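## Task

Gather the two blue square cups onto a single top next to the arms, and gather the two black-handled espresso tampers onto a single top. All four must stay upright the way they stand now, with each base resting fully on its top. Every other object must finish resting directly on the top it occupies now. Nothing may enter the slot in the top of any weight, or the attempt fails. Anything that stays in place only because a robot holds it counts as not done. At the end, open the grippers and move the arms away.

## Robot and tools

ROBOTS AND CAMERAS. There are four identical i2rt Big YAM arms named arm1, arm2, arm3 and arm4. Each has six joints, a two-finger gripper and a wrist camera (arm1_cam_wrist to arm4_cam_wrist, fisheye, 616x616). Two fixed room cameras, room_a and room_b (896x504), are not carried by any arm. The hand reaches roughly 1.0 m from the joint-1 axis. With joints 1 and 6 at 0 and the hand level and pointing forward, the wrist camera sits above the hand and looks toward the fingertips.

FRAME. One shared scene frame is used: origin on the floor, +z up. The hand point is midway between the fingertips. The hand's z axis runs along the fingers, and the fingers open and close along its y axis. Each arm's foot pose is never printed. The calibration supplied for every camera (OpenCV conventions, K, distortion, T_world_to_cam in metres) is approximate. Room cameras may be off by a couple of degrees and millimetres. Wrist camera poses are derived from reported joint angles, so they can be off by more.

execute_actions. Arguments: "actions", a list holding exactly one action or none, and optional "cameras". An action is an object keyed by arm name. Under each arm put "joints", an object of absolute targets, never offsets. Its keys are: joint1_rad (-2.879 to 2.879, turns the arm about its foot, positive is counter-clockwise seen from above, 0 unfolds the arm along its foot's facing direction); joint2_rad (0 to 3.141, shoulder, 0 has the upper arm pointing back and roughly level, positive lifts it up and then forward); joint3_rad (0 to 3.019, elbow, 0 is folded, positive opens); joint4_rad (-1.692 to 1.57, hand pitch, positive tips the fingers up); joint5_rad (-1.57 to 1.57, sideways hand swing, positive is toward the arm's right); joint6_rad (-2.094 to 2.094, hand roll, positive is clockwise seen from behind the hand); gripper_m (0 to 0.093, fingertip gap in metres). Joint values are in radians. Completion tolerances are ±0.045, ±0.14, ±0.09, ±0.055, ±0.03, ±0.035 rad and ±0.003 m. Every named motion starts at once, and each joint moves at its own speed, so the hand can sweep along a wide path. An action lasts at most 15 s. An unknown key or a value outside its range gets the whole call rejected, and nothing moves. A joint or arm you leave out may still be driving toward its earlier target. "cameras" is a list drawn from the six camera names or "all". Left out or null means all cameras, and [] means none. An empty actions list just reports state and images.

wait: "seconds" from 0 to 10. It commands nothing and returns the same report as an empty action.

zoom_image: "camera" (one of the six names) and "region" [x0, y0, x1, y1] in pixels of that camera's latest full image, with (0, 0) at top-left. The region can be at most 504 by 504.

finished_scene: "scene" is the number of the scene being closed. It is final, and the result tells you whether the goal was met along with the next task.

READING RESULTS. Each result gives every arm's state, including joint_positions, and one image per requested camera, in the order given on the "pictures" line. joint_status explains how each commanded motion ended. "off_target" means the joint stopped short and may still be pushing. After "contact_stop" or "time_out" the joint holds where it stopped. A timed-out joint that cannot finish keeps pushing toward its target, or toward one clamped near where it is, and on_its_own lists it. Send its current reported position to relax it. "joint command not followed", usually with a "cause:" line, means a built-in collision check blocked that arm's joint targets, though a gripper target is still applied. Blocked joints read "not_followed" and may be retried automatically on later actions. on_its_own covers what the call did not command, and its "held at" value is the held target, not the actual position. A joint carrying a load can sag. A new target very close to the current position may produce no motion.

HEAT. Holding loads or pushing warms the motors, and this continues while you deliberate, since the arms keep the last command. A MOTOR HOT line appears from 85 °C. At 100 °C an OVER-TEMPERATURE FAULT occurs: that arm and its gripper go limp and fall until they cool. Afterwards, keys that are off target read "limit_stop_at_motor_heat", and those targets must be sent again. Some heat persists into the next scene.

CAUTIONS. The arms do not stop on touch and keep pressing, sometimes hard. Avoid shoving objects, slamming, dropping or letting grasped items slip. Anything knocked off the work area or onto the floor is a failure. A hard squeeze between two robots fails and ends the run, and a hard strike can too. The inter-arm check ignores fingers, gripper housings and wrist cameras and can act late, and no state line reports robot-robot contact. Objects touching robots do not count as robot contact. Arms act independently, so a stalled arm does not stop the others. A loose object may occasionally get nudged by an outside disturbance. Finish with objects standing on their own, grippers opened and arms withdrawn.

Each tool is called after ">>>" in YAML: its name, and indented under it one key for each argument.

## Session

>>> execute_actions:
  actions:
    - {"arm1":{"joints":{"joint1_rad":1.57,"joint2_rad":1.4,"joint3_rad":1.5,"joint4_rad":-1.1,"joint5_rad":0,"joint6_rad":0,"gripper_m":0.093}},"arm2":{"joints":{"joint1_rad":-1.8,"joint2_rad":1.4,"joint3_rad":1.5,"joint4_rad":-1.1,"joint5_rad":0,"joint6_rad":0,"gripper_m":0.093}},"arm3":{"joints":{"joint1_rad":-1.9,"joint2_rad":1.4,"joint3_rad":1.5,"joint4_rad":-1.1,"joint5_rad":0,"joint6_rad":0,"gripper_m":0.093}},"arm4":{"joints":{"joint1_rad":1.57,"joint2_rad":1.4,"joint3_rad":1.5,"joint4_rad":-1.1,"joint5_rad":0,"joint6_rad":0,"gripper_m":0.093}}}

Scene clock: 2.40 s.
arm1.joint_positions: joint1_rad=+1.574 joint2_rad=+1.409 joint3_rad=+1.481 joint4_rad=-1.106 joint5_rad=+0.000 joint6_rad=-0.016 gripper_m=+0.093
arm1.joint_status: all done
arm1.hand: x=-2.0166 y=+0.3247 z=+1.1575 quat_wxyz=(+0.045, +0.947, +0.179, -0.264) (m; scene frame)
arm2.joint_positions: joint1_rad=-1.806 joint2_rad=+1.411 joint3_rad=+1.470 joint4_rad=-1.105 joint5_rad=-0.002 joint6_rad=-0.011 gripper_m=+0.093
arm2.joint_status: all done
arm2.hand: x=+0.0273 y=+1.1260 z=+1.0938 quat_wxyz=(-0.227, +0.498, -0.826, -0.138) (m; scene frame)
arm3.joint_positions: joint1_rad=-1.908 joint2_rad=+1.419 joint3_rad=+1.488 joint4_rad=-1.114 joint5_rad=+0.000 joint6_rad=+0.008 gripper_m=+0.093
arm3.joint_status: all done
arm3.hand: x=-0.0947 y=-1.0973 z=+1.0876 quat_wxyz=(-0.121, -0.854, -0.453, +0.227) (m; scene frame)
arm4.joint_positions: joint1_rad=+1.568 joint2_rad=+1.425 joint3_rad=+1.494 joint4_rad=-1.109 joint5_rad=-0.002 joint6_rad=+0.007 gripper_m=+0.093
arm4.joint_status: all done
arm4.hand: x=+2.0369 y=-0.3144 z=+1.1186 quat_wxyz=(-0.259, +0.186, -0.947, -0.049) (m; scene frame)
pictures: arm1_cam_wrist, arm2_cam_wrist, arm3_cam_wrist, arm4_cam_wrist, room_a, room_b
camera_calibration (this result's frames):
arm1_cam_wrist: T_world_to_cam=[[-0.366058, 0.930486, 0.0140724, -1.05774], [0.928102, 0.363931, 0.0786131, 1.66779], [0.068027, 0.0418375, -0.996806, 1.40159], [0, 0, 0, 1]] pos_world=[-2.03042, 0.318617, 1.28089]
arm2_cam_wrist: T_world_to_cam=[[0.88294, -0.469448, -0.00593541, 0.514514], [-0.467038, -0.879557, 0.0908557, 0.907172], [-0.0478725, -0.0774481, -0.995846, 1.30179], [0, 0, 0, 1]] pos_world=[0.0317192, 1.14027, 1.21702]
arm3_cam_wrist: T_world_to_cam=[[-0.818553, 0.57428, 0.0131577, 0.536826], [0.572839, 0.814366, 0.093077, 0.850792], [0.0427371, 0.0837257, -0.995572, 1.29806], [0, 0, 0, 1]] pos_world=[-0.103422, -1.10983, 1.20606]
arm4_cam_wrist: T_world_to_cam=[[0.37188, -0.928273, -0.00371809, -1.04402], [-0.925615, -0.371113, 0.0742471, 1.69597], [-0.0703014, -0.0241695, -0.997233, 1.37626], [0, 0, 0, 1]] pos_world=[2.05482, -0.30648, 1.24265]
Images, in order (width x height): arm1_cam_wrist 616x616, arm2_cam_wrist 616x616, arm3_cam_wrist 616x616, arm4_cam_wrist 616x616, room_a 896x504, room_b 896x504.

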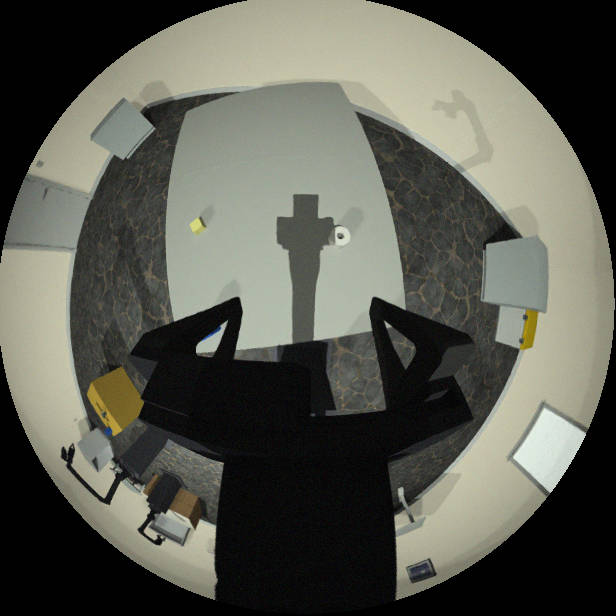

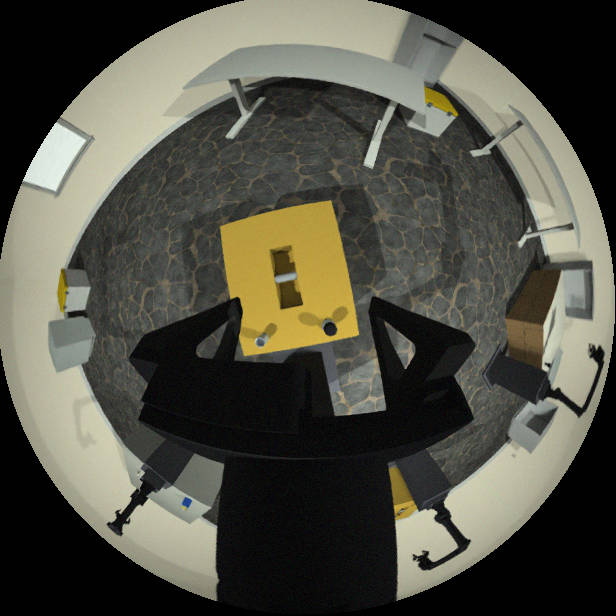

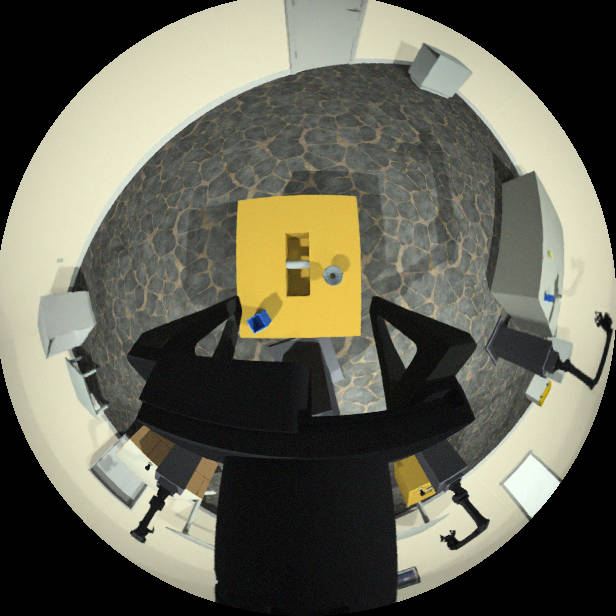

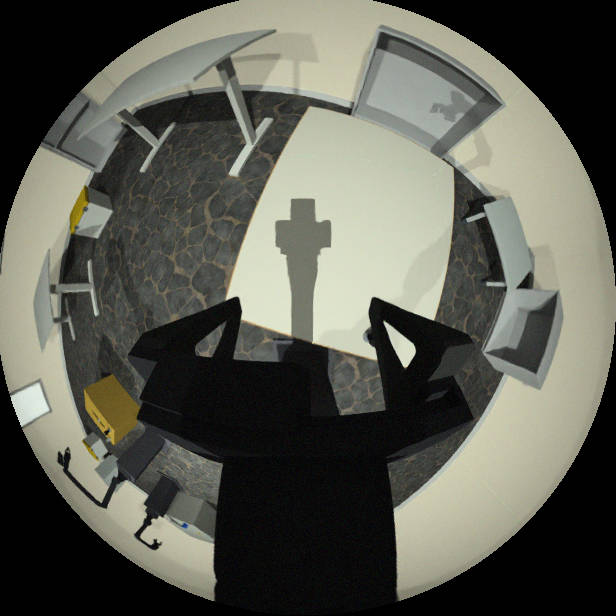

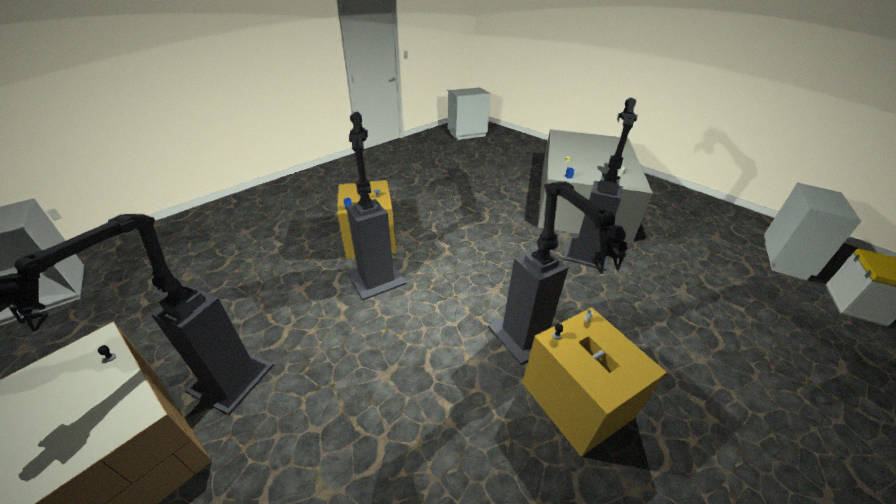

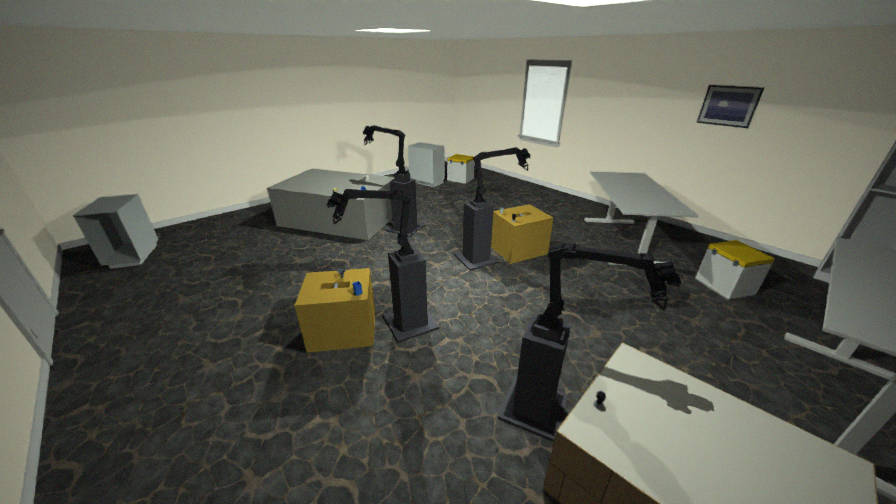

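>>> execute_actions:
  actions:
    - {"arm1":{"joints":{"joint1_rad":2.33,"joint2_rad":1.984,"joint3_rad":1.35,"joint4_rad":-0.91}},"arm4":{"joints":{"joint1_rad":1.0,"joint2_rad":1.778,"joint3_rad":1.13,"joint4_rad":-0.90}},"arm2":{"joints":{"joint1_rad":0.36,"joint2_rad":2.03,"joint3_rad":0.68,"joint4_rad":1.37}},"arm3":{"joints":{"joint1_rad":2.14,"joint2_rad":1.5,"joint3_rad":1.5,"joint4_rad":-1.57,"joint6_rad":1.57}}}
  cameras: ["arm1_cam_wrist","arm4_cam_wrist"]

Scene clock: 6.57 s.
arm1.joint_positions: joint1_rad=+2.335 joint2_rad=+1.989 joint3_rad=+1.333 joint4_rad=-0.915 joint5_rad=-0.001 joint6_rad=-0.015 gripper_m=+0.093
arm1.joint_status: all done
arm1.hand: x=-1.7544 y=+0.0253 z=+0.7954 quat_wxyz=(-0.001, +0.844, +0.537, -0.003) (m; scene frame)
arm2.joint_positions: joint1_rad=+0.360 joint2_rad=+2.050 joint3_rad=+0.683 joint4_rad=+1.351 joint5_rad=-0.001 joint6_rad=-0.009 gripper_m=+0.093
arm2.joint_status: all done
arm2.hand: x=-0.8033 y=+0.6031 z=+0.8174 quat_wxyz=(+0.027, +0.712, +0.045, -0.700) (m; scene frame)
arm3.joint_positions: joint1_rad=+2.147 joint2_rad=+1.519 joint3_rad=+1.488 joint4_rad=-1.554 joint5_rad=+0.000 joint6_rad=+1.558 gripper_m=+0.093
arm3.joint_status: all done
arm3.hand: x=+0.0599 y=-0.2258 z=+1.0191 quat_wxyz=(-0.001, +0.168, -0.986, +0.004) (m; scene frame)
arm4.joint_positions: joint1_rad=+0.991 joint2_rad=+1.795 joint3_rad=+1.107 joint4_rad=-0.902 joint5_rad=+0.001 joint6_rad=+0.006 gripper_m=+0.093
arm4.joint_status: all done
arm4.hand: x=+1.9947 y=-0.6085 z=+0.7876 quat_wxyz=(+0.007, -0.095, -0.995, +0.003) (m; scene frame)
pictures: arm1_cam_wrist, arm4_cam_wrist
camera_calibration (this result's frames):
arm1_cam_wrist: T_world_to_cam=[[-0.908081, 0.418738, 0.00686528, -1.61033], [0.345029, 0.738743, 0.578977, 0.131474], [0.237368, 0.528127, -0.815315, 1.17579], [0, 0, 0, 1]] pos_world=[-1.78677, -0.0437862, 0.893577]
arm4_cam_wrist: T_world_to_cam=[[-0.198318, -0.980127, 0.00460981, -0.203256], [-0.79718, 0.164034, 0.581031, 1.24259], [-0.57024, 0.111554, -0.813869, 1.97148], [0, 0, 0, 1]] pos_world=[2.07447, -0.622969, 0.88348]
Images, in order (width x height): arm1_cam_wrist 616x616, arm4_cam_wrist 616x616.

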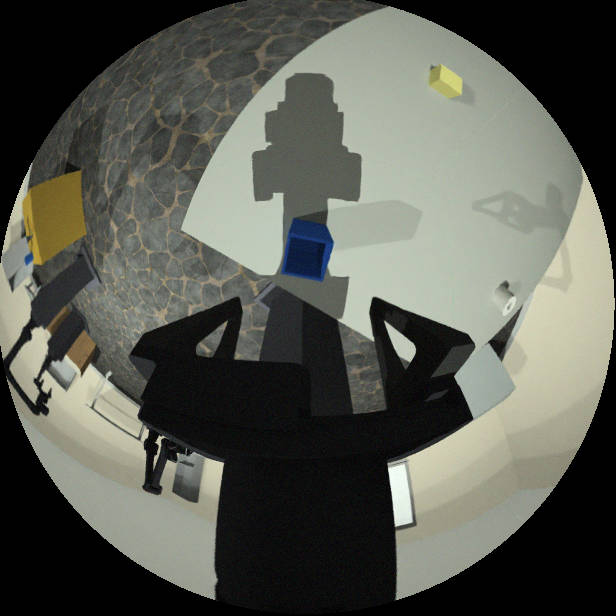

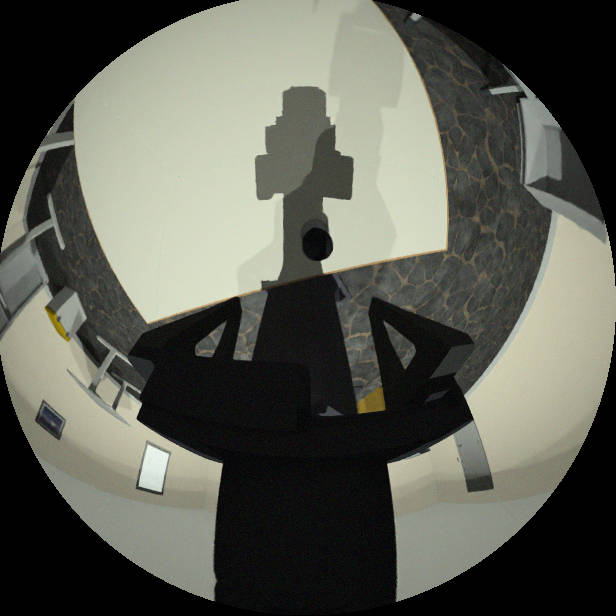

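>>> execute_actions:
  actions:
    - {"arm1":{"joints":{"joint2_rad":2.22,"joint3_rad":1.325,"joint4_rad":-0.645,"joint6_rad":0.15}},"arm4":{"joints":{"joint1_rad":0.96,"joint2_rad":2.13,"joint3_rad":1.075,"joint4_rad":-0.48}}}
  cameras: ["arm1_cam_wrist","arm4_cam_wrist"]

Scene clock: 8.60 s.
arm1.joint_positions: joint1_rad=+2.335 joint2_rad=+2.225 joint3_rad=+1.312 joint4_rad=-0.660 joint5_rad=-0.001 joint6_rad=+0.132 gripper_m=+0.093
arm1.joint_status: all done
arm1.hand: x=-1.7549 y=+0.0260 z=+0.6668 quat_wxyz=(-0.001, +0.881, +0.473, -0.002) (m; scene frame)
arm2.joint_positions: joint1_rad=+0.360 joint2_rad=+2.050 joint3_rad=+0.683 joint4_rad=+1.351 joint5_rad=-0.001 joint6_rad=-0.009 gripper_m=+0.093
arm2.joint_status: not commanded
arm2.hand: x=-0.8033 y=+0.6031 z=+0.8174 quat_wxyz=(+0.027, +0.712, +0.045, -0.700) (m; scene frame)
arm3.joint_positions: joint1_rad=+2.147 joint2_rad=+1.519 joint3_rad=+1.488 joint4_rad=-1.554 joint5_rad=+0.000 joint6_rad=+1.558 gripper_m=+0.093
arm3.joint_status: not commanded
arm3.hand: x=+0.0599 y=-0.2258 z=+1.0191 quat_wxyz=(-0.001, +0.168, -0.986, +0.004) (m; scene frame)
arm4.joint_positions: joint1_rad=+0.970 joint2_rad=+2.140 joint3_rad=+1.070 joint4_rad=-0.489 joint5_rad=+0.001 joint6_rad=+0.006 gripper_m=+0.093
arm4.joint_status: all done
arm4.hand: x=+2.0003 y=-0.6205 z=+0.6235 quat_wxyz=(-0.009, -0.105, -0.994, +0.005) (m; scene frame)
pictures: arm1_cam_wrist, arm4_cam_wrist
camera_calibration (this result's frames):
arm1_cam_wrist: T_world_to_cam=[[-0.836611, 0.547759, 0.00647781, -1.48779], [0.449477, 0.679646, 0.5797, 0.389902], [0.313134, 0.487895, -0.814804, 1.2044], [0, 0, 0, 1]] pos_world=[-1.79709, -0.0376658, 0.764961]
arm4_cam_wrist: T_world_to_cam=[[-0.218787, -0.975764, 0.003999, -0.16919], [-0.810875, 0.184092, 0.555511, 1.40018], [-0.542784, 0.118296, -0.831499, 1.80268], [0, 0, 0, 1]] pos_world=[2.07682, -0.6361, 0.721786]
Images, in order (width x height): arm1_cam_wrist 616x616, arm4_cam_wrist 616x616.

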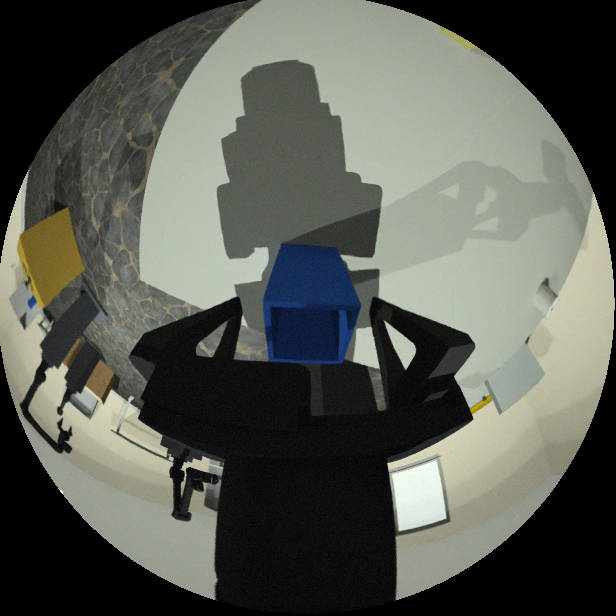

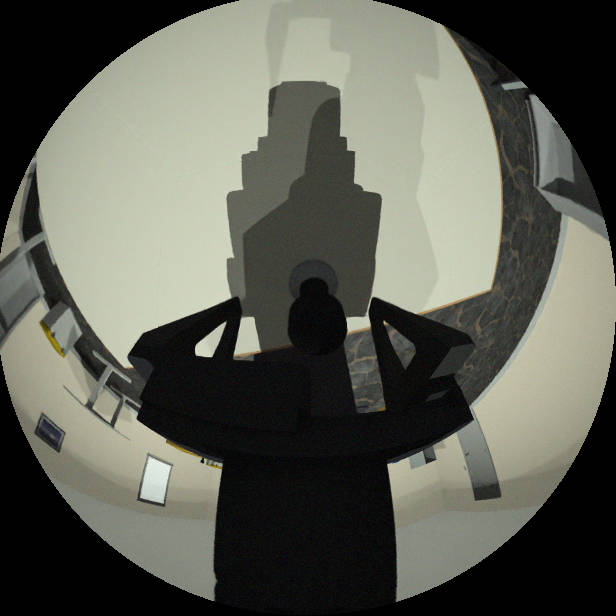

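>>> execute_actions:
  actions:
    - {"arm1":{"joints":{"gripper_m":0}},"arm4":{"joints":{"joint2_rad":2.175,"joint4_rad":-0.52}}}
  cameras: []

>>> execute_actions:
  actions:
    - {"arm4":{"joints":{"gripper_m":0}},"arm1":{"joints":{"joint2_rad":1.6,"joint3_rad":1.3,"joint4_rad":-1.27,"joint6_rad":1.57}}}
  cameras: []

>>> execute_actions:
  actions:
    - {"arm1":{"joints":{"joint1_rad":-1.81}},"arm4":{"joints":{"joint2_rad":1.6,"joint3_rad":1.3,"joint4_rad":-1.27,"joint6_rad":1.57}}}
  cameras: []

>>> execute_actions:
  actions:
    - {"arm1":{"joints":{"joint2_rad":1.989,"joint3_rad":1.68,"joint4_rad":-1.22}},"arm4":{"joints":{"joint1_rad":-1.866}}}
  cameras: ["arm2_cam_wrist"]

Scene clock: 10.20 s.
arm1.joint_positions: joint1_rad=+2.335 joint2_rad=+2.225 joint3_rad=+1.312 joint4_rad=-0.660 joint5_rad=+0.000 joint6_rad=+0.133 gripper_m=+0.053
arm1.joint_status: gripper_m off_target (ended at +0.053, target +0.000)
arm1.hand: x=-1.7550 y=+0.0259 z=+0.6668 quat_wxyz=(-0.001, +0.881, +0.473, -0.002) (m; scene frame)
arm2.joint_positions: joint1_rad=+0.360 joint2_rad=+2.050 joint3_rad=+0.683 joint4_rad=+1.351 joint5_rad=-0.001 joint6_rad=-0.009 gripper_m=+0.093
arm2.joint_status: not commanded
arm2.hand: x=-0.8033 y=+0.6031 z=+0.8174 quat_wxyz=(+0.027, +0.712, +0.045, -0.700) (m; scene frame)
arm3.joint_positions: joint1_rad=+2.147 joint2_rad=+1.519 joint3_rad=+1.488 joint4_rad=-1.554 joint5_rad=+0.000 joint6_rad=+1.558 gripper_m=+0.093
arm3.joint_status: not commanded
arm3.hand: x=+0.0599 y=-0.2258 z=+1.0191 quat_wxyz=(-0.001, +0.168, -0.986, +0.004) (m; scene frame)
arm4.joint_positions: joint1_rad=+0.970 joint2_rad=+2.147 joint3_rad=+1.070 joint4_rad=-0.512 joint5_rad=+0.001 joint6_rad=+0.006 gripper_m=+0.093
arm4.joint_status: all done
arm4.hand: x=+1.9929 y=-0.6190 z=+0.6204 quat_wxyz=(+0.006, -0.105, -0.994, +0.003) (m; scene frame)
pictures: none
No camera images: the call's "cameras" was empty. Leave "cameras" out to get every camera's image.

Scene clock: 12.30 s.
arm1.joint_positions: joint1_rad=+2.335 joint2_rad=+1.580 joint3_rad=+1.288 joint4_rad=-1.255 joint5_rad=+0.000 joint6_rad=+1.552 gripper_m=+0.053
arm1.joint_status: all done
arm1.hand: x=-1.7204 y=+0.0933 z=+0.9778 quat_wxyz=(+0.013, +0.977, -0.215, -0.006) (m; scene frame)
arm2.joint_positions: joint1_rad=+0.360 joint2_rad=+2.050 joint3_rad=+0.683 joint4_rad=+1.351 joint5_rad=-0.001 joint6_rad=-0.009 gripper_m=+0.093
arm2.joint_status: not commanded
arm2.hand: x=-0.8033 y=+0.6031 z=+0.8174 quat_wxyz=(+0.027, +0.712, +0.045, -0.700) (m; scene frame)
arm3.joint_positions: joint1_rad=+2.147 joint2_rad=+1.519 joint3_rad=+1.488 joint4_rad=-1.554 joint5_rad=+0.000 joint6_rad=+1.558 gripper_m=+0.093
arm3.joint_status: not commanded
arm3.hand: x=+0.0599 y=-0.2258 z=+1.0191 quat_wxyz=(-0.001, +0.168, -0.986, +0.004) (m; scene frame)
arm4.joint_positions: joint1_rad=+0.969 joint2_rad=+2.148 joint3_rad=+1.070 joint4_rad=-0.512 joint5_rad=+0.003 joint6_rad=+0.005 gripper_m=+0.001
arm4.joint_status: all done
arm4.hand: x=+1.9925 y=-0.6196 z=+0.6199 quat_wxyz=(+0.006, -0.105, -0.994, +0.004) (m; scene frame)
pictures: none
No camera images: the call's "cameras" was empty. Leave "cameras" out to get every camera's image.

Scene clock: 15.40 s.
arm1.joint_positions: joint1_rad=-1.815 joint2_rad=+1.586 joint3_rad=+1.288 joint4_rad=-1.255 joint5_rad=+0.001 joint6_rad=+1.552 gripper_m=+0.053
arm1.joint_status: all done
arm1.hand: x=-1.0548 y=+0.5620 z=+0.9699 quat_wxyz=(-0.004, -0.660, -0.751, -0.003) (m; scene frame)
arm2.joint_positions: joint1_rad=+0.360 joint2_rad=+2.050 joint3_rad=+0.683 joint4_rad=+1.351 joint5_rad=-0.001 joint6_rad=-0.009 gripper_m=+0.093
arm2.joint_status: not commanded
arm2.hand: x=-0.8033 y=+0.6031 z=+0.8174 quat_wxyz=(+0.027, +0.712, +0.045, -0.700) (m; scene frame)
arm3.joint_positions: joint1_rad=+2.147 joint2_rad=+1.519 joint3_rad=+1.488 joint4_rad=-1.554 joint5_rad=+0.000 joint6_rad=+1.558 gripper_m=+0.093
arm3.joint_status: not commanded
arm3.hand: x=+0.0599 y=-0.2258 z=+1.0191 quat_wxyz=(-0.001, +0.168, -0.986, +0.004) (m; scene frame)
arm4.joint_positions: joint1_rad=+0.969 joint2_rad=+1.580 joint3_rad=+1.287 joint4_rad=-1.262 joint5_rad=+0.002 joint6_rad=+1.561 gripper_m=+0.001
arm4.joint_status: all done
arm4.hand: x=+1.9922 y=-0.6174 z=+0.9438 quat_wxyz=(-0.011, -0.773, -0.634, -0.004) (m; scene frame)
pictures: none
No camera images: the call's "cameras" was empty. Leave "cameras" out to get every camera's image.

Scene clock: 17.90 s.
arm1.joint_positions: joint1_rad=-1.815 joint2_rad=+1.987 joint3_rad=+1.641 joint4_rad=-1.227 joint5_rad=+0.001 joint6_rad=+1.553 gripper_m=+0.053
arm1.joint_status: all done
arm1.hand: x=-0.9252 y=+0.5763 z=+0.8932 quat_wxyz=(+0.002, -0.660, -0.751, +0.004) (m; scene frame)
arm2.joint_positions: joint1_rad=+0.360 joint2_rad=+2.050 joint3_rad=+0.683 joint4_rad=+1.351 joint5_rad=-0.001 joint6_rad=-0.009 gripper_m=+0.093
arm2.joint_status: not commanded
arm2.hand: x=-0.8033 y=+0.6031 z=+0.8174 quat_wxyz=(+0.027, +0.712, +0.045, -0.700) (m; scene frame)
arm3.joint_positions: joint1_rad=+2.147 joint2_rad=+1.519 joint3_rad=+1.488 joint4_rad=-1.554 joint5_rad=+0.000 joint6_rad=+1.558 gripper_m=+0.093
arm3.joint_status: not commanded
arm3.hand: x=+0.0599 y=-0.2258 z=+1.0191 quat_wxyz=(-0.001, +0.168, -0.986, +0.004) (m; scene frame)
arm4.joint_positions: joint1_rad=-1.866 joint2_rad=+1.586 joint3_rad=+1.287 joint4_rad=-1.262 joint5_rad=+0.001 joint6_rad=+1.562 gripper_m=+0.001
arm4.joint_status: all done
arm4.hand: x=+1.0785 y=-0.5677 z=+0.9361 quat_wxyz=(-0.004, -0.745, +0.667, -0.001) (m; scene frame)
pictures: arm2_cam_wrist
camera_calibration (this result's frames):
arm2_cam_wrist: T_world_to_cam=[[-0.102678, 0.99453, 0.0191584, -0.694459], [0.598345, 0.0771378, -0.797517, 1.08943], [-0.794633, -0.070424, -0.602992, 0.0210589], [0, 0, 0, 1]] pos_world=[-0.706427, 0.608107, 0.894843]
Images, in order (width x height): arm2_cam_wrist 616x616.

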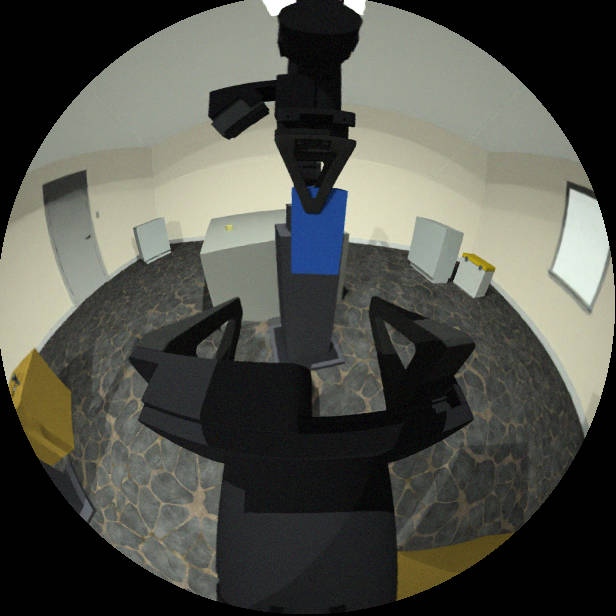

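>>> execute_actions:
  actions:
    - {"arm2":{"joints":{"joint1_rad":0.335,"joint2_rad":2.185,"joint3_rad":1.105,"joint4_rad":1.09}},"arm4":{"joints":{"joint1_rad":0.97,"joint2_rad":1.9,"joint3_rad":1.05,"joint4_rad":-0.69,"joint6_rad":0,"gripper_m":0.093}}}
  cameras: ["arm2_cam_wrist","arm1_cam_wrist","arm4_cam_wrist"]

Scene clock: 20.90 s.
arm1.joint_positions: joint1_rad=-1.815 joint2_rad=+1.987 joint3_rad=+1.641 joint4_rad=-1.227 joint5_rad=+0.001 joint6_rad=+1.553 gripper_m=+0.053
arm1.joint_status: not commanded
arm1.hand: x=-0.9252 y=+0.5763 z=+0.8932 quat_wxyz=(+0.002, -0.660, -0.751, +0.004) (m; scene frame)
arm2.joint_positions: joint1_rad=+0.346 joint2_rad=+2.182 joint3_rad=+1.089 joint4_rad=+1.098 joint5_rad=-0.001 joint6_rad=-0.009 gripper_m=+0.093
arm2.joint_status: all done
arm2.hand: x=-0.9399 y=+0.6000 z=+0.8240 quat_wxyz=(+0.022, +0.705, +0.039, -0.708) (m; scene frame)
arm3.joint_positions: joint1_rad=+2.147 joint2_rad=+1.519 joint3_rad=+1.488 joint4_rad=-1.554 joint5_rad=+0.000 joint6_rad=+1.558 gripper_m=+0.093
arm3.joint_status: not commanded
arm3.hand: x=+0.0599 y=-0.2258 z=+1.0191 quat_wxyz=(-0.001, +0.168, -0.986, +0.004) (m; scene frame)
arm4.joint_positions: joint1_rad=+0.971 joint2_rad=+1.923 joint3_rad=+1.047 joint4_rad=-0.690 joint5_rad=-0.001 joint6_rad=+0.008 gripper_m=+0.093
arm4.joint_status: all done
arm4.hand: x=+1.9926 y=-0.6176 z=+0.7146 quat_wxyz=(-0.005, -0.106, -0.994, +0.003) (m; scene frame)
pictures: arm1_cam_wrist, arm2_cam_wrist, arm4_cam_wrist
camera_calibration (this result's frames):
arm1_cam_wrist: T_world_to_cam=[[-0.991134, -0.132412, 0.0109571, -0.851607], [-0.101486, 0.807703, 0.580789, -1.07279], [-0.0857538, 0.574528, -0.81398, 0.440854], [0, 0, 0, 1]] pos_world=[-0.915125, 0.500447, 0.991241]
arm2_cam_wrist: T_world_to_cam=[[-0.0877834, 0.995954, 0.0192386, -0.692366], [0.58242, 0.0669835, -0.810124, 1.17813], [-0.808134, -0.0599105, -0.585943, -0.116821], [0, 0, 0, 1]] pos_world=[-0.841352, 0.603651, 0.899302]
arm4_cam_wrist: T_world_to_cam=[[-0.21952, -0.975606, 0.00180367, -0.165267], [-0.807244, 0.182674, 0.561237, 1.33053], [-0.547876, 0.121747, -0.827653, 1.88351], [0, 0, 0, 1]] pos_world=[2.06972, -0.633601, 0.812447]
Images, in order (width x height): arm1_cam_wrist 616x616, arm2_cam_wrist 616x616, arm4_cam_wrist 616x616.

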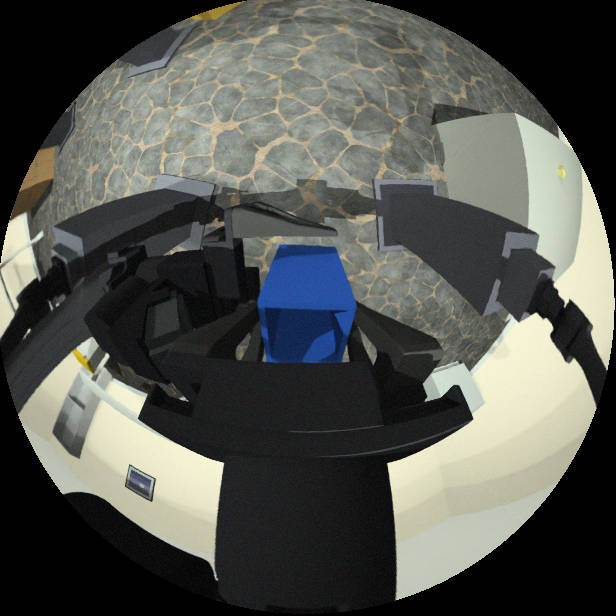

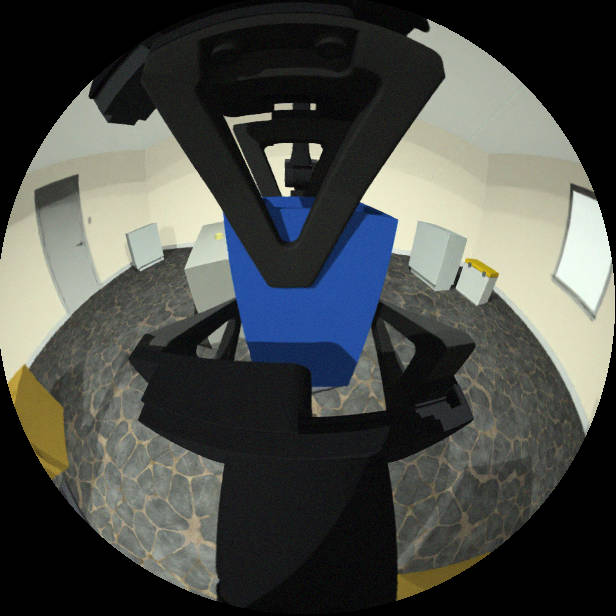

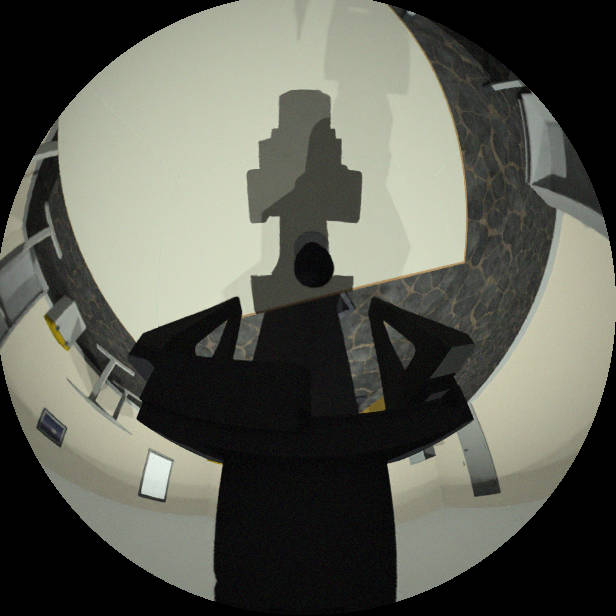

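>>> execute_actions:
  actions:
    - {"arm2":{"joints":{"gripper_m":0}},"arm4":{"joints":{"joint2_rad":2.2,"joint3_rad":1.065,"joint4_rad":-0.42}}}
  cameras: ["arm4_cam_wrist"]

>>> execute_actions:
  actions:
    - {"arm1":{"joints":{"gripper_m":0.064}},"arm4":{"joints":{"gripper_m":0}}}
  cameras: []

>>> execute_actions:
  actions:
    - {"arm1":{"joints":{"joint2_rad":1.75,"joint4_rad":-1.45}}}
  cameras: []

Scene clock: 22.60 s.
arm1.joint_positions: joint1_rad=-1.815 joint2_rad=+1.987 joint3_rad=+1.641 joint4_rad=-1.227 joint5_rad=-0.001 joint6_rad=+1.555 gripper_m=+0.053
arm1.joint_status: not commanded
arm1.hand: x=-0.9252 y=+0.5765 z=+0.8932 quat_wxyz=(+0.003, -0.661, -0.750, +0.003) (m; scene frame)
arm2.joint_positions: joint1_rad=+0.346 joint2_rad=+2.182 joint3_rad=+1.089 joint4_rad=+1.098 joint5_rad=-0.001 joint6_rad=-0.004 gripper_m=+0.053
arm2.joint_status: gripper_m off_target (ended at +0.053, target +0.000)
arm2.hand: x=-0.9399 y=+0.6000 z=+0.8240 quat_wxyz=(+0.024, +0.705, +0.037, -0.708) (m; scene frame)
arm3.joint_positions: joint1_rad=+2.147 joint2_rad=+1.519 joint3_rad=+1.488 joint4_rad=-1.554 joint5_rad=+0.000 joint6_rad=+1.558 gripper_m=+0.093
arm3.joint_status: not commanded
arm3.hand: x=+0.0599 y=-0.2258 z=+1.0191 quat_wxyz=(-0.001, +0.168, -0.986, +0.004) (m; scene frame)
arm4.joint_positions: joint1_rad=+0.971 joint2_rad=+2.211 joint3_rad=+1.048 joint4_rad=-0.429 joint5_rad=-0.001 joint6_rad=+0.008 gripper_m=+0.093
arm4.joint_status: all done
arm4.hand: x=+1.9802 y=-0.6158 z=+0.5885 quat_wxyz=(+0.008, -0.106, -0.994, +0.002) (m; scene frame)
pictures: arm4_cam_wrist
camera_calibration (this result's frames):
arm4_cam_wrist: T_world_to_cam=[[-0.21962, -0.975583, 0.00224869, -0.166047], [-0.792472, 0.179742, 0.582822, 1.34726], [-0.568995, 0.126217, -0.812597, 1.80777], [0, 0, 0, 1]] pos_world=[2.05981, -0.632322, 0.684148]
Images, in order (width x height): arm4_cam_wrist 616x616.

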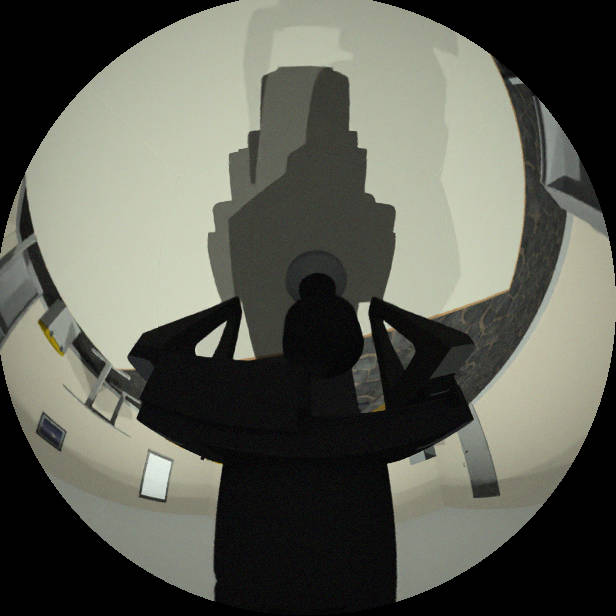

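Scene clock: 23.30 s.
arm1.joint_positions: joint1_rad=-1.815 joint2_rad=+1.987 joint3_rad=+1.642 joint4_rad=-1.227 joint5_rad=-0.001 joint6_rad=+1.555 gripper_m=+0.064
arm1.joint_status: all done
arm1.hand: x=-0.9249 y=+0.5766 z=+0.8935 quat_wxyz=(+0.002, -0.661, -0.750, +0.003) (m; scene frame)
arm2.joint_positions: joint1_rad=+0.346 joint2_rad=+2.182 joint3_rad=+1.089 joint4_rad=+1.095 joint5_rad=-0.001 joint6_rad=-0.004 gripper_m=+0.053
arm2.joint_status: not commanded
arm2.hand: x=-0.9399 y=+0.6000 z=+0.8232 quat_wxyz=(+0.024, +0.706, +0.037, -0.707) (m; scene frame)
arm3.joint_positions: joint1_rad=+2.147 joint2_rad=+1.519 joint3_rad=+1.488 joint4_rad=-1.554 joint5_rad=+0.000 joint6_rad=+1.558 gripper_m=+0.093
arm3.joint_status: not commanded
arm3.hand: x=+0.0599 y=-0.2258 z=+1.0191 quat_wxyz=(-0.001, +0.168, -0.986, +0.004) (m; scene frame)
arm4.joint_positions: joint1_rad=+0.971 joint2_rad=+2.211 joint3_rad=+1.048 joint4_rad=-0.429 joint5_rad=+0.005 joint6_rad=+0.007 gripper_m=+0.043
arm4.joint_status: gripper_m off_target (ended at +0.043, target +0.000)
arm4.hand: x=+1.9800 y=-0.6170 z=+0.5885 quat_wxyz=(+0.008, -0.106, -0.994, +0.005) (m; scene frame)
pictures: none
No camera images: the call's "cameras" was empty. Leave "cameras" out to get every camera's image.

Scene clock: 24.63 s.
arm1.joint_positions: joint1_rad=-1.815 joint2_rad=+1.723 joint3_rad=+1.669 joint4_rad=-1.437 joint5_rad=-0.001 joint6_rad=+1.555 gripper_m=+0.064
arm1.joint_status: all done
arm1.hand: x=-0.9725 y=+0.5714 z=+1.0481 quat_wxyz=(-0.025, -0.661, -0.750, -0.027) (m; scene frame)
arm2.joint_positions: joint1_rad=+0.346 joint2_rad=+2.182 joint3_rad=+1.097 joint4_rad=+1.093 joint5_rad=-0.001 joint6_rad=-0.004 gripper_m=+0.053
arm2.joint_status: not commanded
arm2.hand: x=-0.9427 y=+0.5997 z=+0.8263 quat_wxyz=(+0.024, +0.704, +0.037, -0.709) (m; scene frame)
arm3.joint_positions: joint1_rad=+2.147 joint2_rad=+1.519 joint3_rad=+1.488 joint4_rad=-1.554 joint5_rad=+0.000 joint6_rad=+1.558 gripper_m=+0.093
arm3.joint_status: not commanded
arm3.hand: x=+0.0599 y=-0.2258 z=+1.0191 quat_wxyz=(-0.001, +0.168, -0.986, +0.004) (m; scene frame)
arm4.joint_positions: joint1_rad=+0.971 joint2_rad=+2.211 joint3_rad=+1.048 joint4_rad=-0.429 joint5_rad=+0.005 joint6_rad=+0.007 gripper_m=+0.043
arm4.joint_status: not commanded
arm4.hand: x=+1.9800 y=-0.6170 z=+0.5885 quat_wxyz=(+0.008, -0.106, -0.994, +0.005) (m; scene frame)
pictures: none
No camera images: the call's "cameras" was empty. Leave "cameras" out to get every camera's image.

>>> execute_actions:
  actions:
    - {"arm2":{"joints":{"joint1_rad":2.14,"joint2_rad":2.225,"joint3_rad":1.29,"joint4_rad":0.95}},"arm3":{"joints":{"joint2_rad":1.96,"joint3_rad":2.02,"joint4_rad":-1.59,"gripper_m":0.075}},"arm4":{"joints":{"joint2_rad":1.6,"joint3_rad":1.3,"joint4_rad":-1.27,"joint6_rad":1.57}},"arm1":{"joints":{"joint1_rad":0,"joint2_rad":1.0,"joint3_rad":1.0}}}
  cameras: ["arm3_cam_wrist","arm2_cam_wrist"]

Scene clock: 27.53 s.
arm1.joint_positions: joint1_rad=-0.005 joint2_rad=+0.997 joint3_rad=+1.003 joint4_rad=-1.437 joint5_rad=+0.000 joint6_rad=+1.555 gripper_m=+0.064
arm1.joint_status: all done
arm1.hand: x=-1.6151 y=+0.7834 z=+1.0673 quat_wxyz=(+0.015, +0.181, -0.981, -0.068) (m; scene frame)
arm2.joint_positions: joint1_rad=+2.151 joint2_rad=+2.215 joint3_rad=+1.278 joint4_rad=+0.952 joint5_rad=-0.001 joint6_rad=-0.004 gripper_m=+0.053
arm2.joint_status: all done
arm2.hand: x=+0.0178 y=-0.0757 z=+0.8388 quat_wxyz=(+0.574, +0.414, +0.573, -0.413) (m; scene frame)
arm3.joint_positions: joint1_rad=+2.147 joint2_rad=+1.983 joint3_rad=+1.969 joint4_rad=-1.581 joint5_rad=+0.000 joint6_rad=+1.560 gripper_m=+0.075
arm3.joint_status: all done
arm3.hand: x=+0.0076 y=-0.0707 z=+0.9650 quat_wxyz=(-0.002, +0.168, -0.986, +0.008) (m; scene frame)
arm4.joint_positions: joint1_rad=+0.971 joint2_rad=+1.597 joint3_rad=+1.281 joint4_rad=-1.262 joint5_rad=+0.001 joint6_rad=+1.561 gripper_m=+0.043
arm4.joint_status: all done
arm4.hand: x=+1.9906 y=-0.6163 z=+0.9340 quat_wxyz=(-0.002, -0.773, -0.635, +0.003) (m; scene frame)
pictures: arm2_cam_wrist, arm3_cam_wrist
camera_calibration (this result's frames):
arm2_cam_wrist: T_world_to_cam=[[-0.948395, -0.317023, -0.00652599, 0.00190704], [-0.181425, 0.559396, -0.808802, 0.727456], [0.260059, -0.765881, -0.588044, 0.554619], [0, 0, 0, 1]] pos_world=[-0.0104463, 0.0184406, 0.914521]
arm3_cam_wrist: T_world_to_cam=[[0.322631, -0.945793, 0.037217, -0.106799], [-0.781378, -0.243943, 0.574404, -0.561432], [-0.534189, -0.214401, -0.817725, 0.897458], [0, 0, 0, 1]] pos_world=[0.0751782, -0.045551, 1.06034]
Images, in order (width x height): arm2_cam_wrist 616x616, arm3_cam_wrist 616x616.

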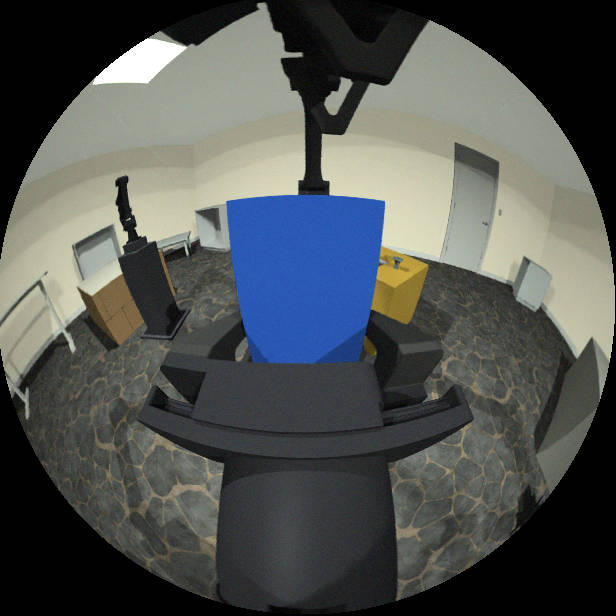

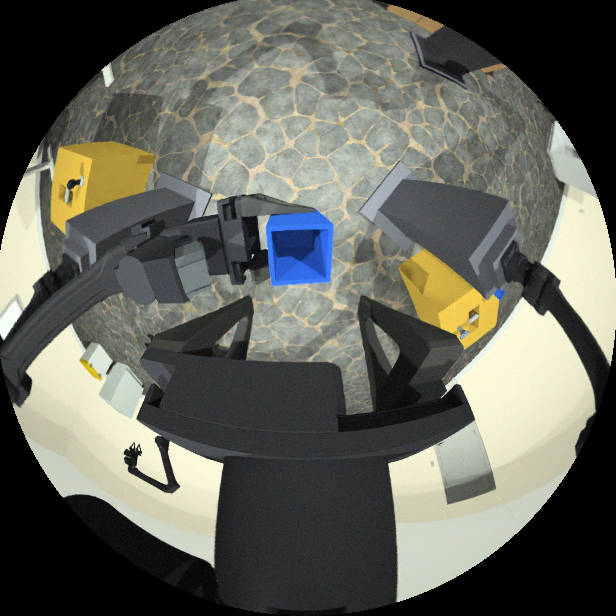

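>>> execute_actions:
  actions:
    - {"arm3":{"joints":{"joint1_rad":2.115}},"arm4":{"joints":{"joint1_rad":-1.866}}}
  cameras: []

>>> execute_actions:
  actions:
    - {"arm3":{"joints":{"joint2_rad":2.0,"joint3_rad":1.815,"joint4_rad":-1.35}}}
  cameras: ["arm3_cam_wrist","arm2_cam_wrist"]

Scene clock: 30.63 s.
arm1.joint_positions: joint1_rad=-0.005 joint2_rad=+0.997 joint3_rad=+1.003 joint4_rad=-1.437 joint5_rad=+0.000 joint6_rad=+1.555 gripper_m=+0.064
arm1.joint_status: not commanded
arm1.hand: x=-1.6151 y=+0.7834 z=+1.0673 quat_wxyz=(+0.015, +0.181, -0.981, -0.068) (m; scene frame)
arm2.joint_positions: joint1_rad=+2.151 joint2_rad=+2.215 joint3_rad=+1.278 joint4_rad=+0.952 joint5_rad=-0.001 joint6_rad=-0.004 gripper_m=+0.053
arm2.joint_status: not commanded
arm2.hand: x=+0.0178 y=-0.0757 z=+0.8388 quat_wxyz=(+0.574, +0.414, +0.573, -0.413) (m; scene frame)
arm3.joint_positions: joint1_rad=+2.114 joint2_rad=+1.983 joint3_rad=+1.969 joint4_rad=-1.581 joint5_rad=+0.000 joint6_rad=+1.560 gripper_m=+0.075
arm3.joint_status: all done
arm3.hand: x=+0.0270 y=-0.0645 z=+0.9651 quat_wxyz=(-0.002, +0.151, -0.988, +0.008) (m; scene frame)
arm4.joint_positions: joint1_rad=-1.867 joint2_rad=+1.600 joint3_rad=+1.281 joint4_rad=-1.262 joint5_rad=+0.001 joint6_rad=+1.562 gripper_m=+0.043
arm4.joint_status: all done
arm4.hand: x=+1.0804 y=-0.5669 z=+0.9280 quat_wxyz=(+0.003, -0.744, +0.668, -0.007) (m; scene frame)
pictures: none
No camera images: the call's "cameras" was empty. Leave "cameras" out to get every camera's image.

Scene clock: 31.77 s.
arm1.joint_positions: joint1_rad=-0.005 joint2_rad=+0.997 joint3_rad=+1.003 joint4_rad=-1.437 joint5_rad=+0.000 joint6_rad=+1.555 gripper_m=+0.064
arm1.joint_status: not commanded
arm1.hand: x=-1.6151 y=+0.7834 z=+1.0673 quat_wxyz=(+0.015, +0.181, -0.981, -0.068) (m; scene frame)
arm2.joint_positions: joint1_rad=+2.151 joint2_rad=+2.215 joint3_rad=+1.278 joint4_rad=+0.952 joint5_rad=-0.001 joint6_rad=-0.004 gripper_m=+0.053
arm2.joint_status: not commanded
arm2.hand: x=+0.0178 y=-0.0757 z=+0.8388 quat_wxyz=(+0.574, +0.414, +0.573, -0.413) (m; scene frame)
arm3.joint_positions: joint1_rad=+2.114 joint2_rad=+2.007 joint3_rad=+1.812 joint4_rad=-1.367 joint5_rad=+0.000 joint6_rad=+1.560 gripper_m=+0.075
arm3.joint_status: all done
arm3.hand: x=+0.0245 y=-0.0559 z=+0.8912 quat_wxyz=(+0.000, +0.151, -0.988, -0.008) (m; scene frame)
arm4.joint_positions: joint1_rad=-1.867 joint2_rad=+1.600 joint3_rad=+1.281 joint4_rad=-1.262 joint5_rad=+0.001 joint6_rad=+1.562 gripper_m=+0.043
arm4.joint_status: not commanded
arm4.hand: x=+1.0804 y=-0.5669 z=+0.9280 quat_wxyz=(+0.003, -0.744, +0.668, -0.007) (m; scene frame)
pictures: arm2_cam_wrist, arm3_cam_wrist
camera_calibration (this result's frames):
arm2_cam_wrist: T_world_to_cam=[[-0.948395, -0.317023, -0.00652599, 0.00190704], [-0.181425, 0.559396, -0.808802, 0.727456], [0.260059, -0.765881, -0.588044, 0.554619], [0, 0, 0, 1]] pos_world=[-0.0104463, 0.0184406, 0.914521]
arm3_cam_wrist: T_world_to_cam=[[0.291326, -0.956614, 0.00436158, -0.0660248], [-0.783463, -0.235974, 0.574893, -0.502188], [-0.548922, -0.170898, -0.818217, 0.852515], [0, 0, 0, 1]] pos_world=[0.0937528, -0.0359699, 0.986534]
Images, in order (width x height): arm2_cam_wrist 616x616, arm3_cam_wrist 616x616.

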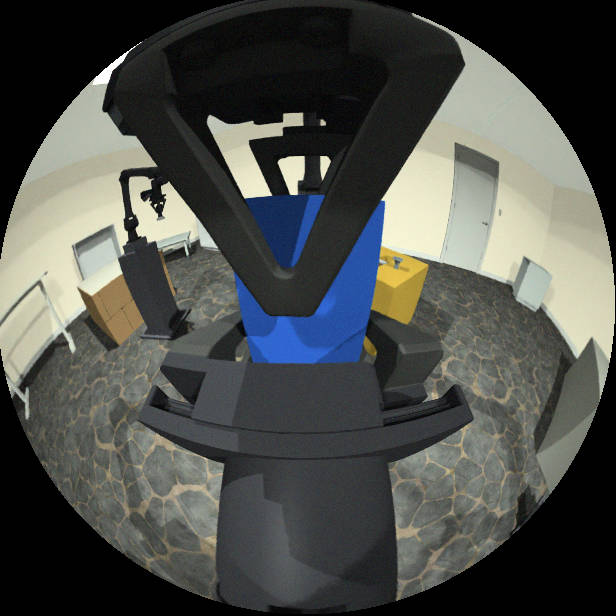

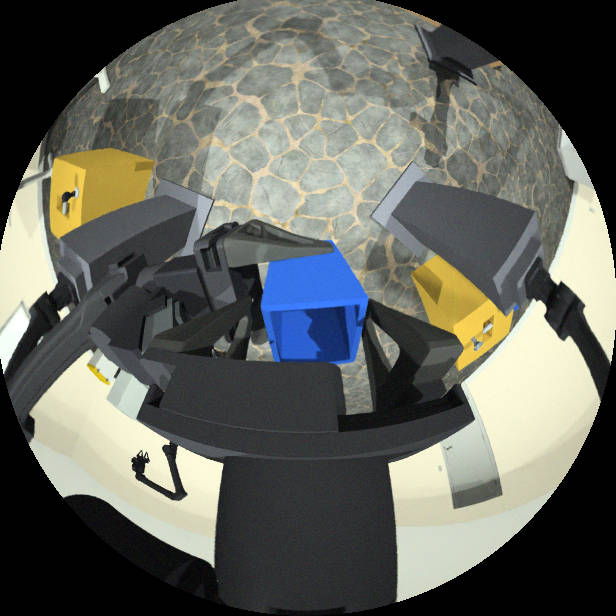

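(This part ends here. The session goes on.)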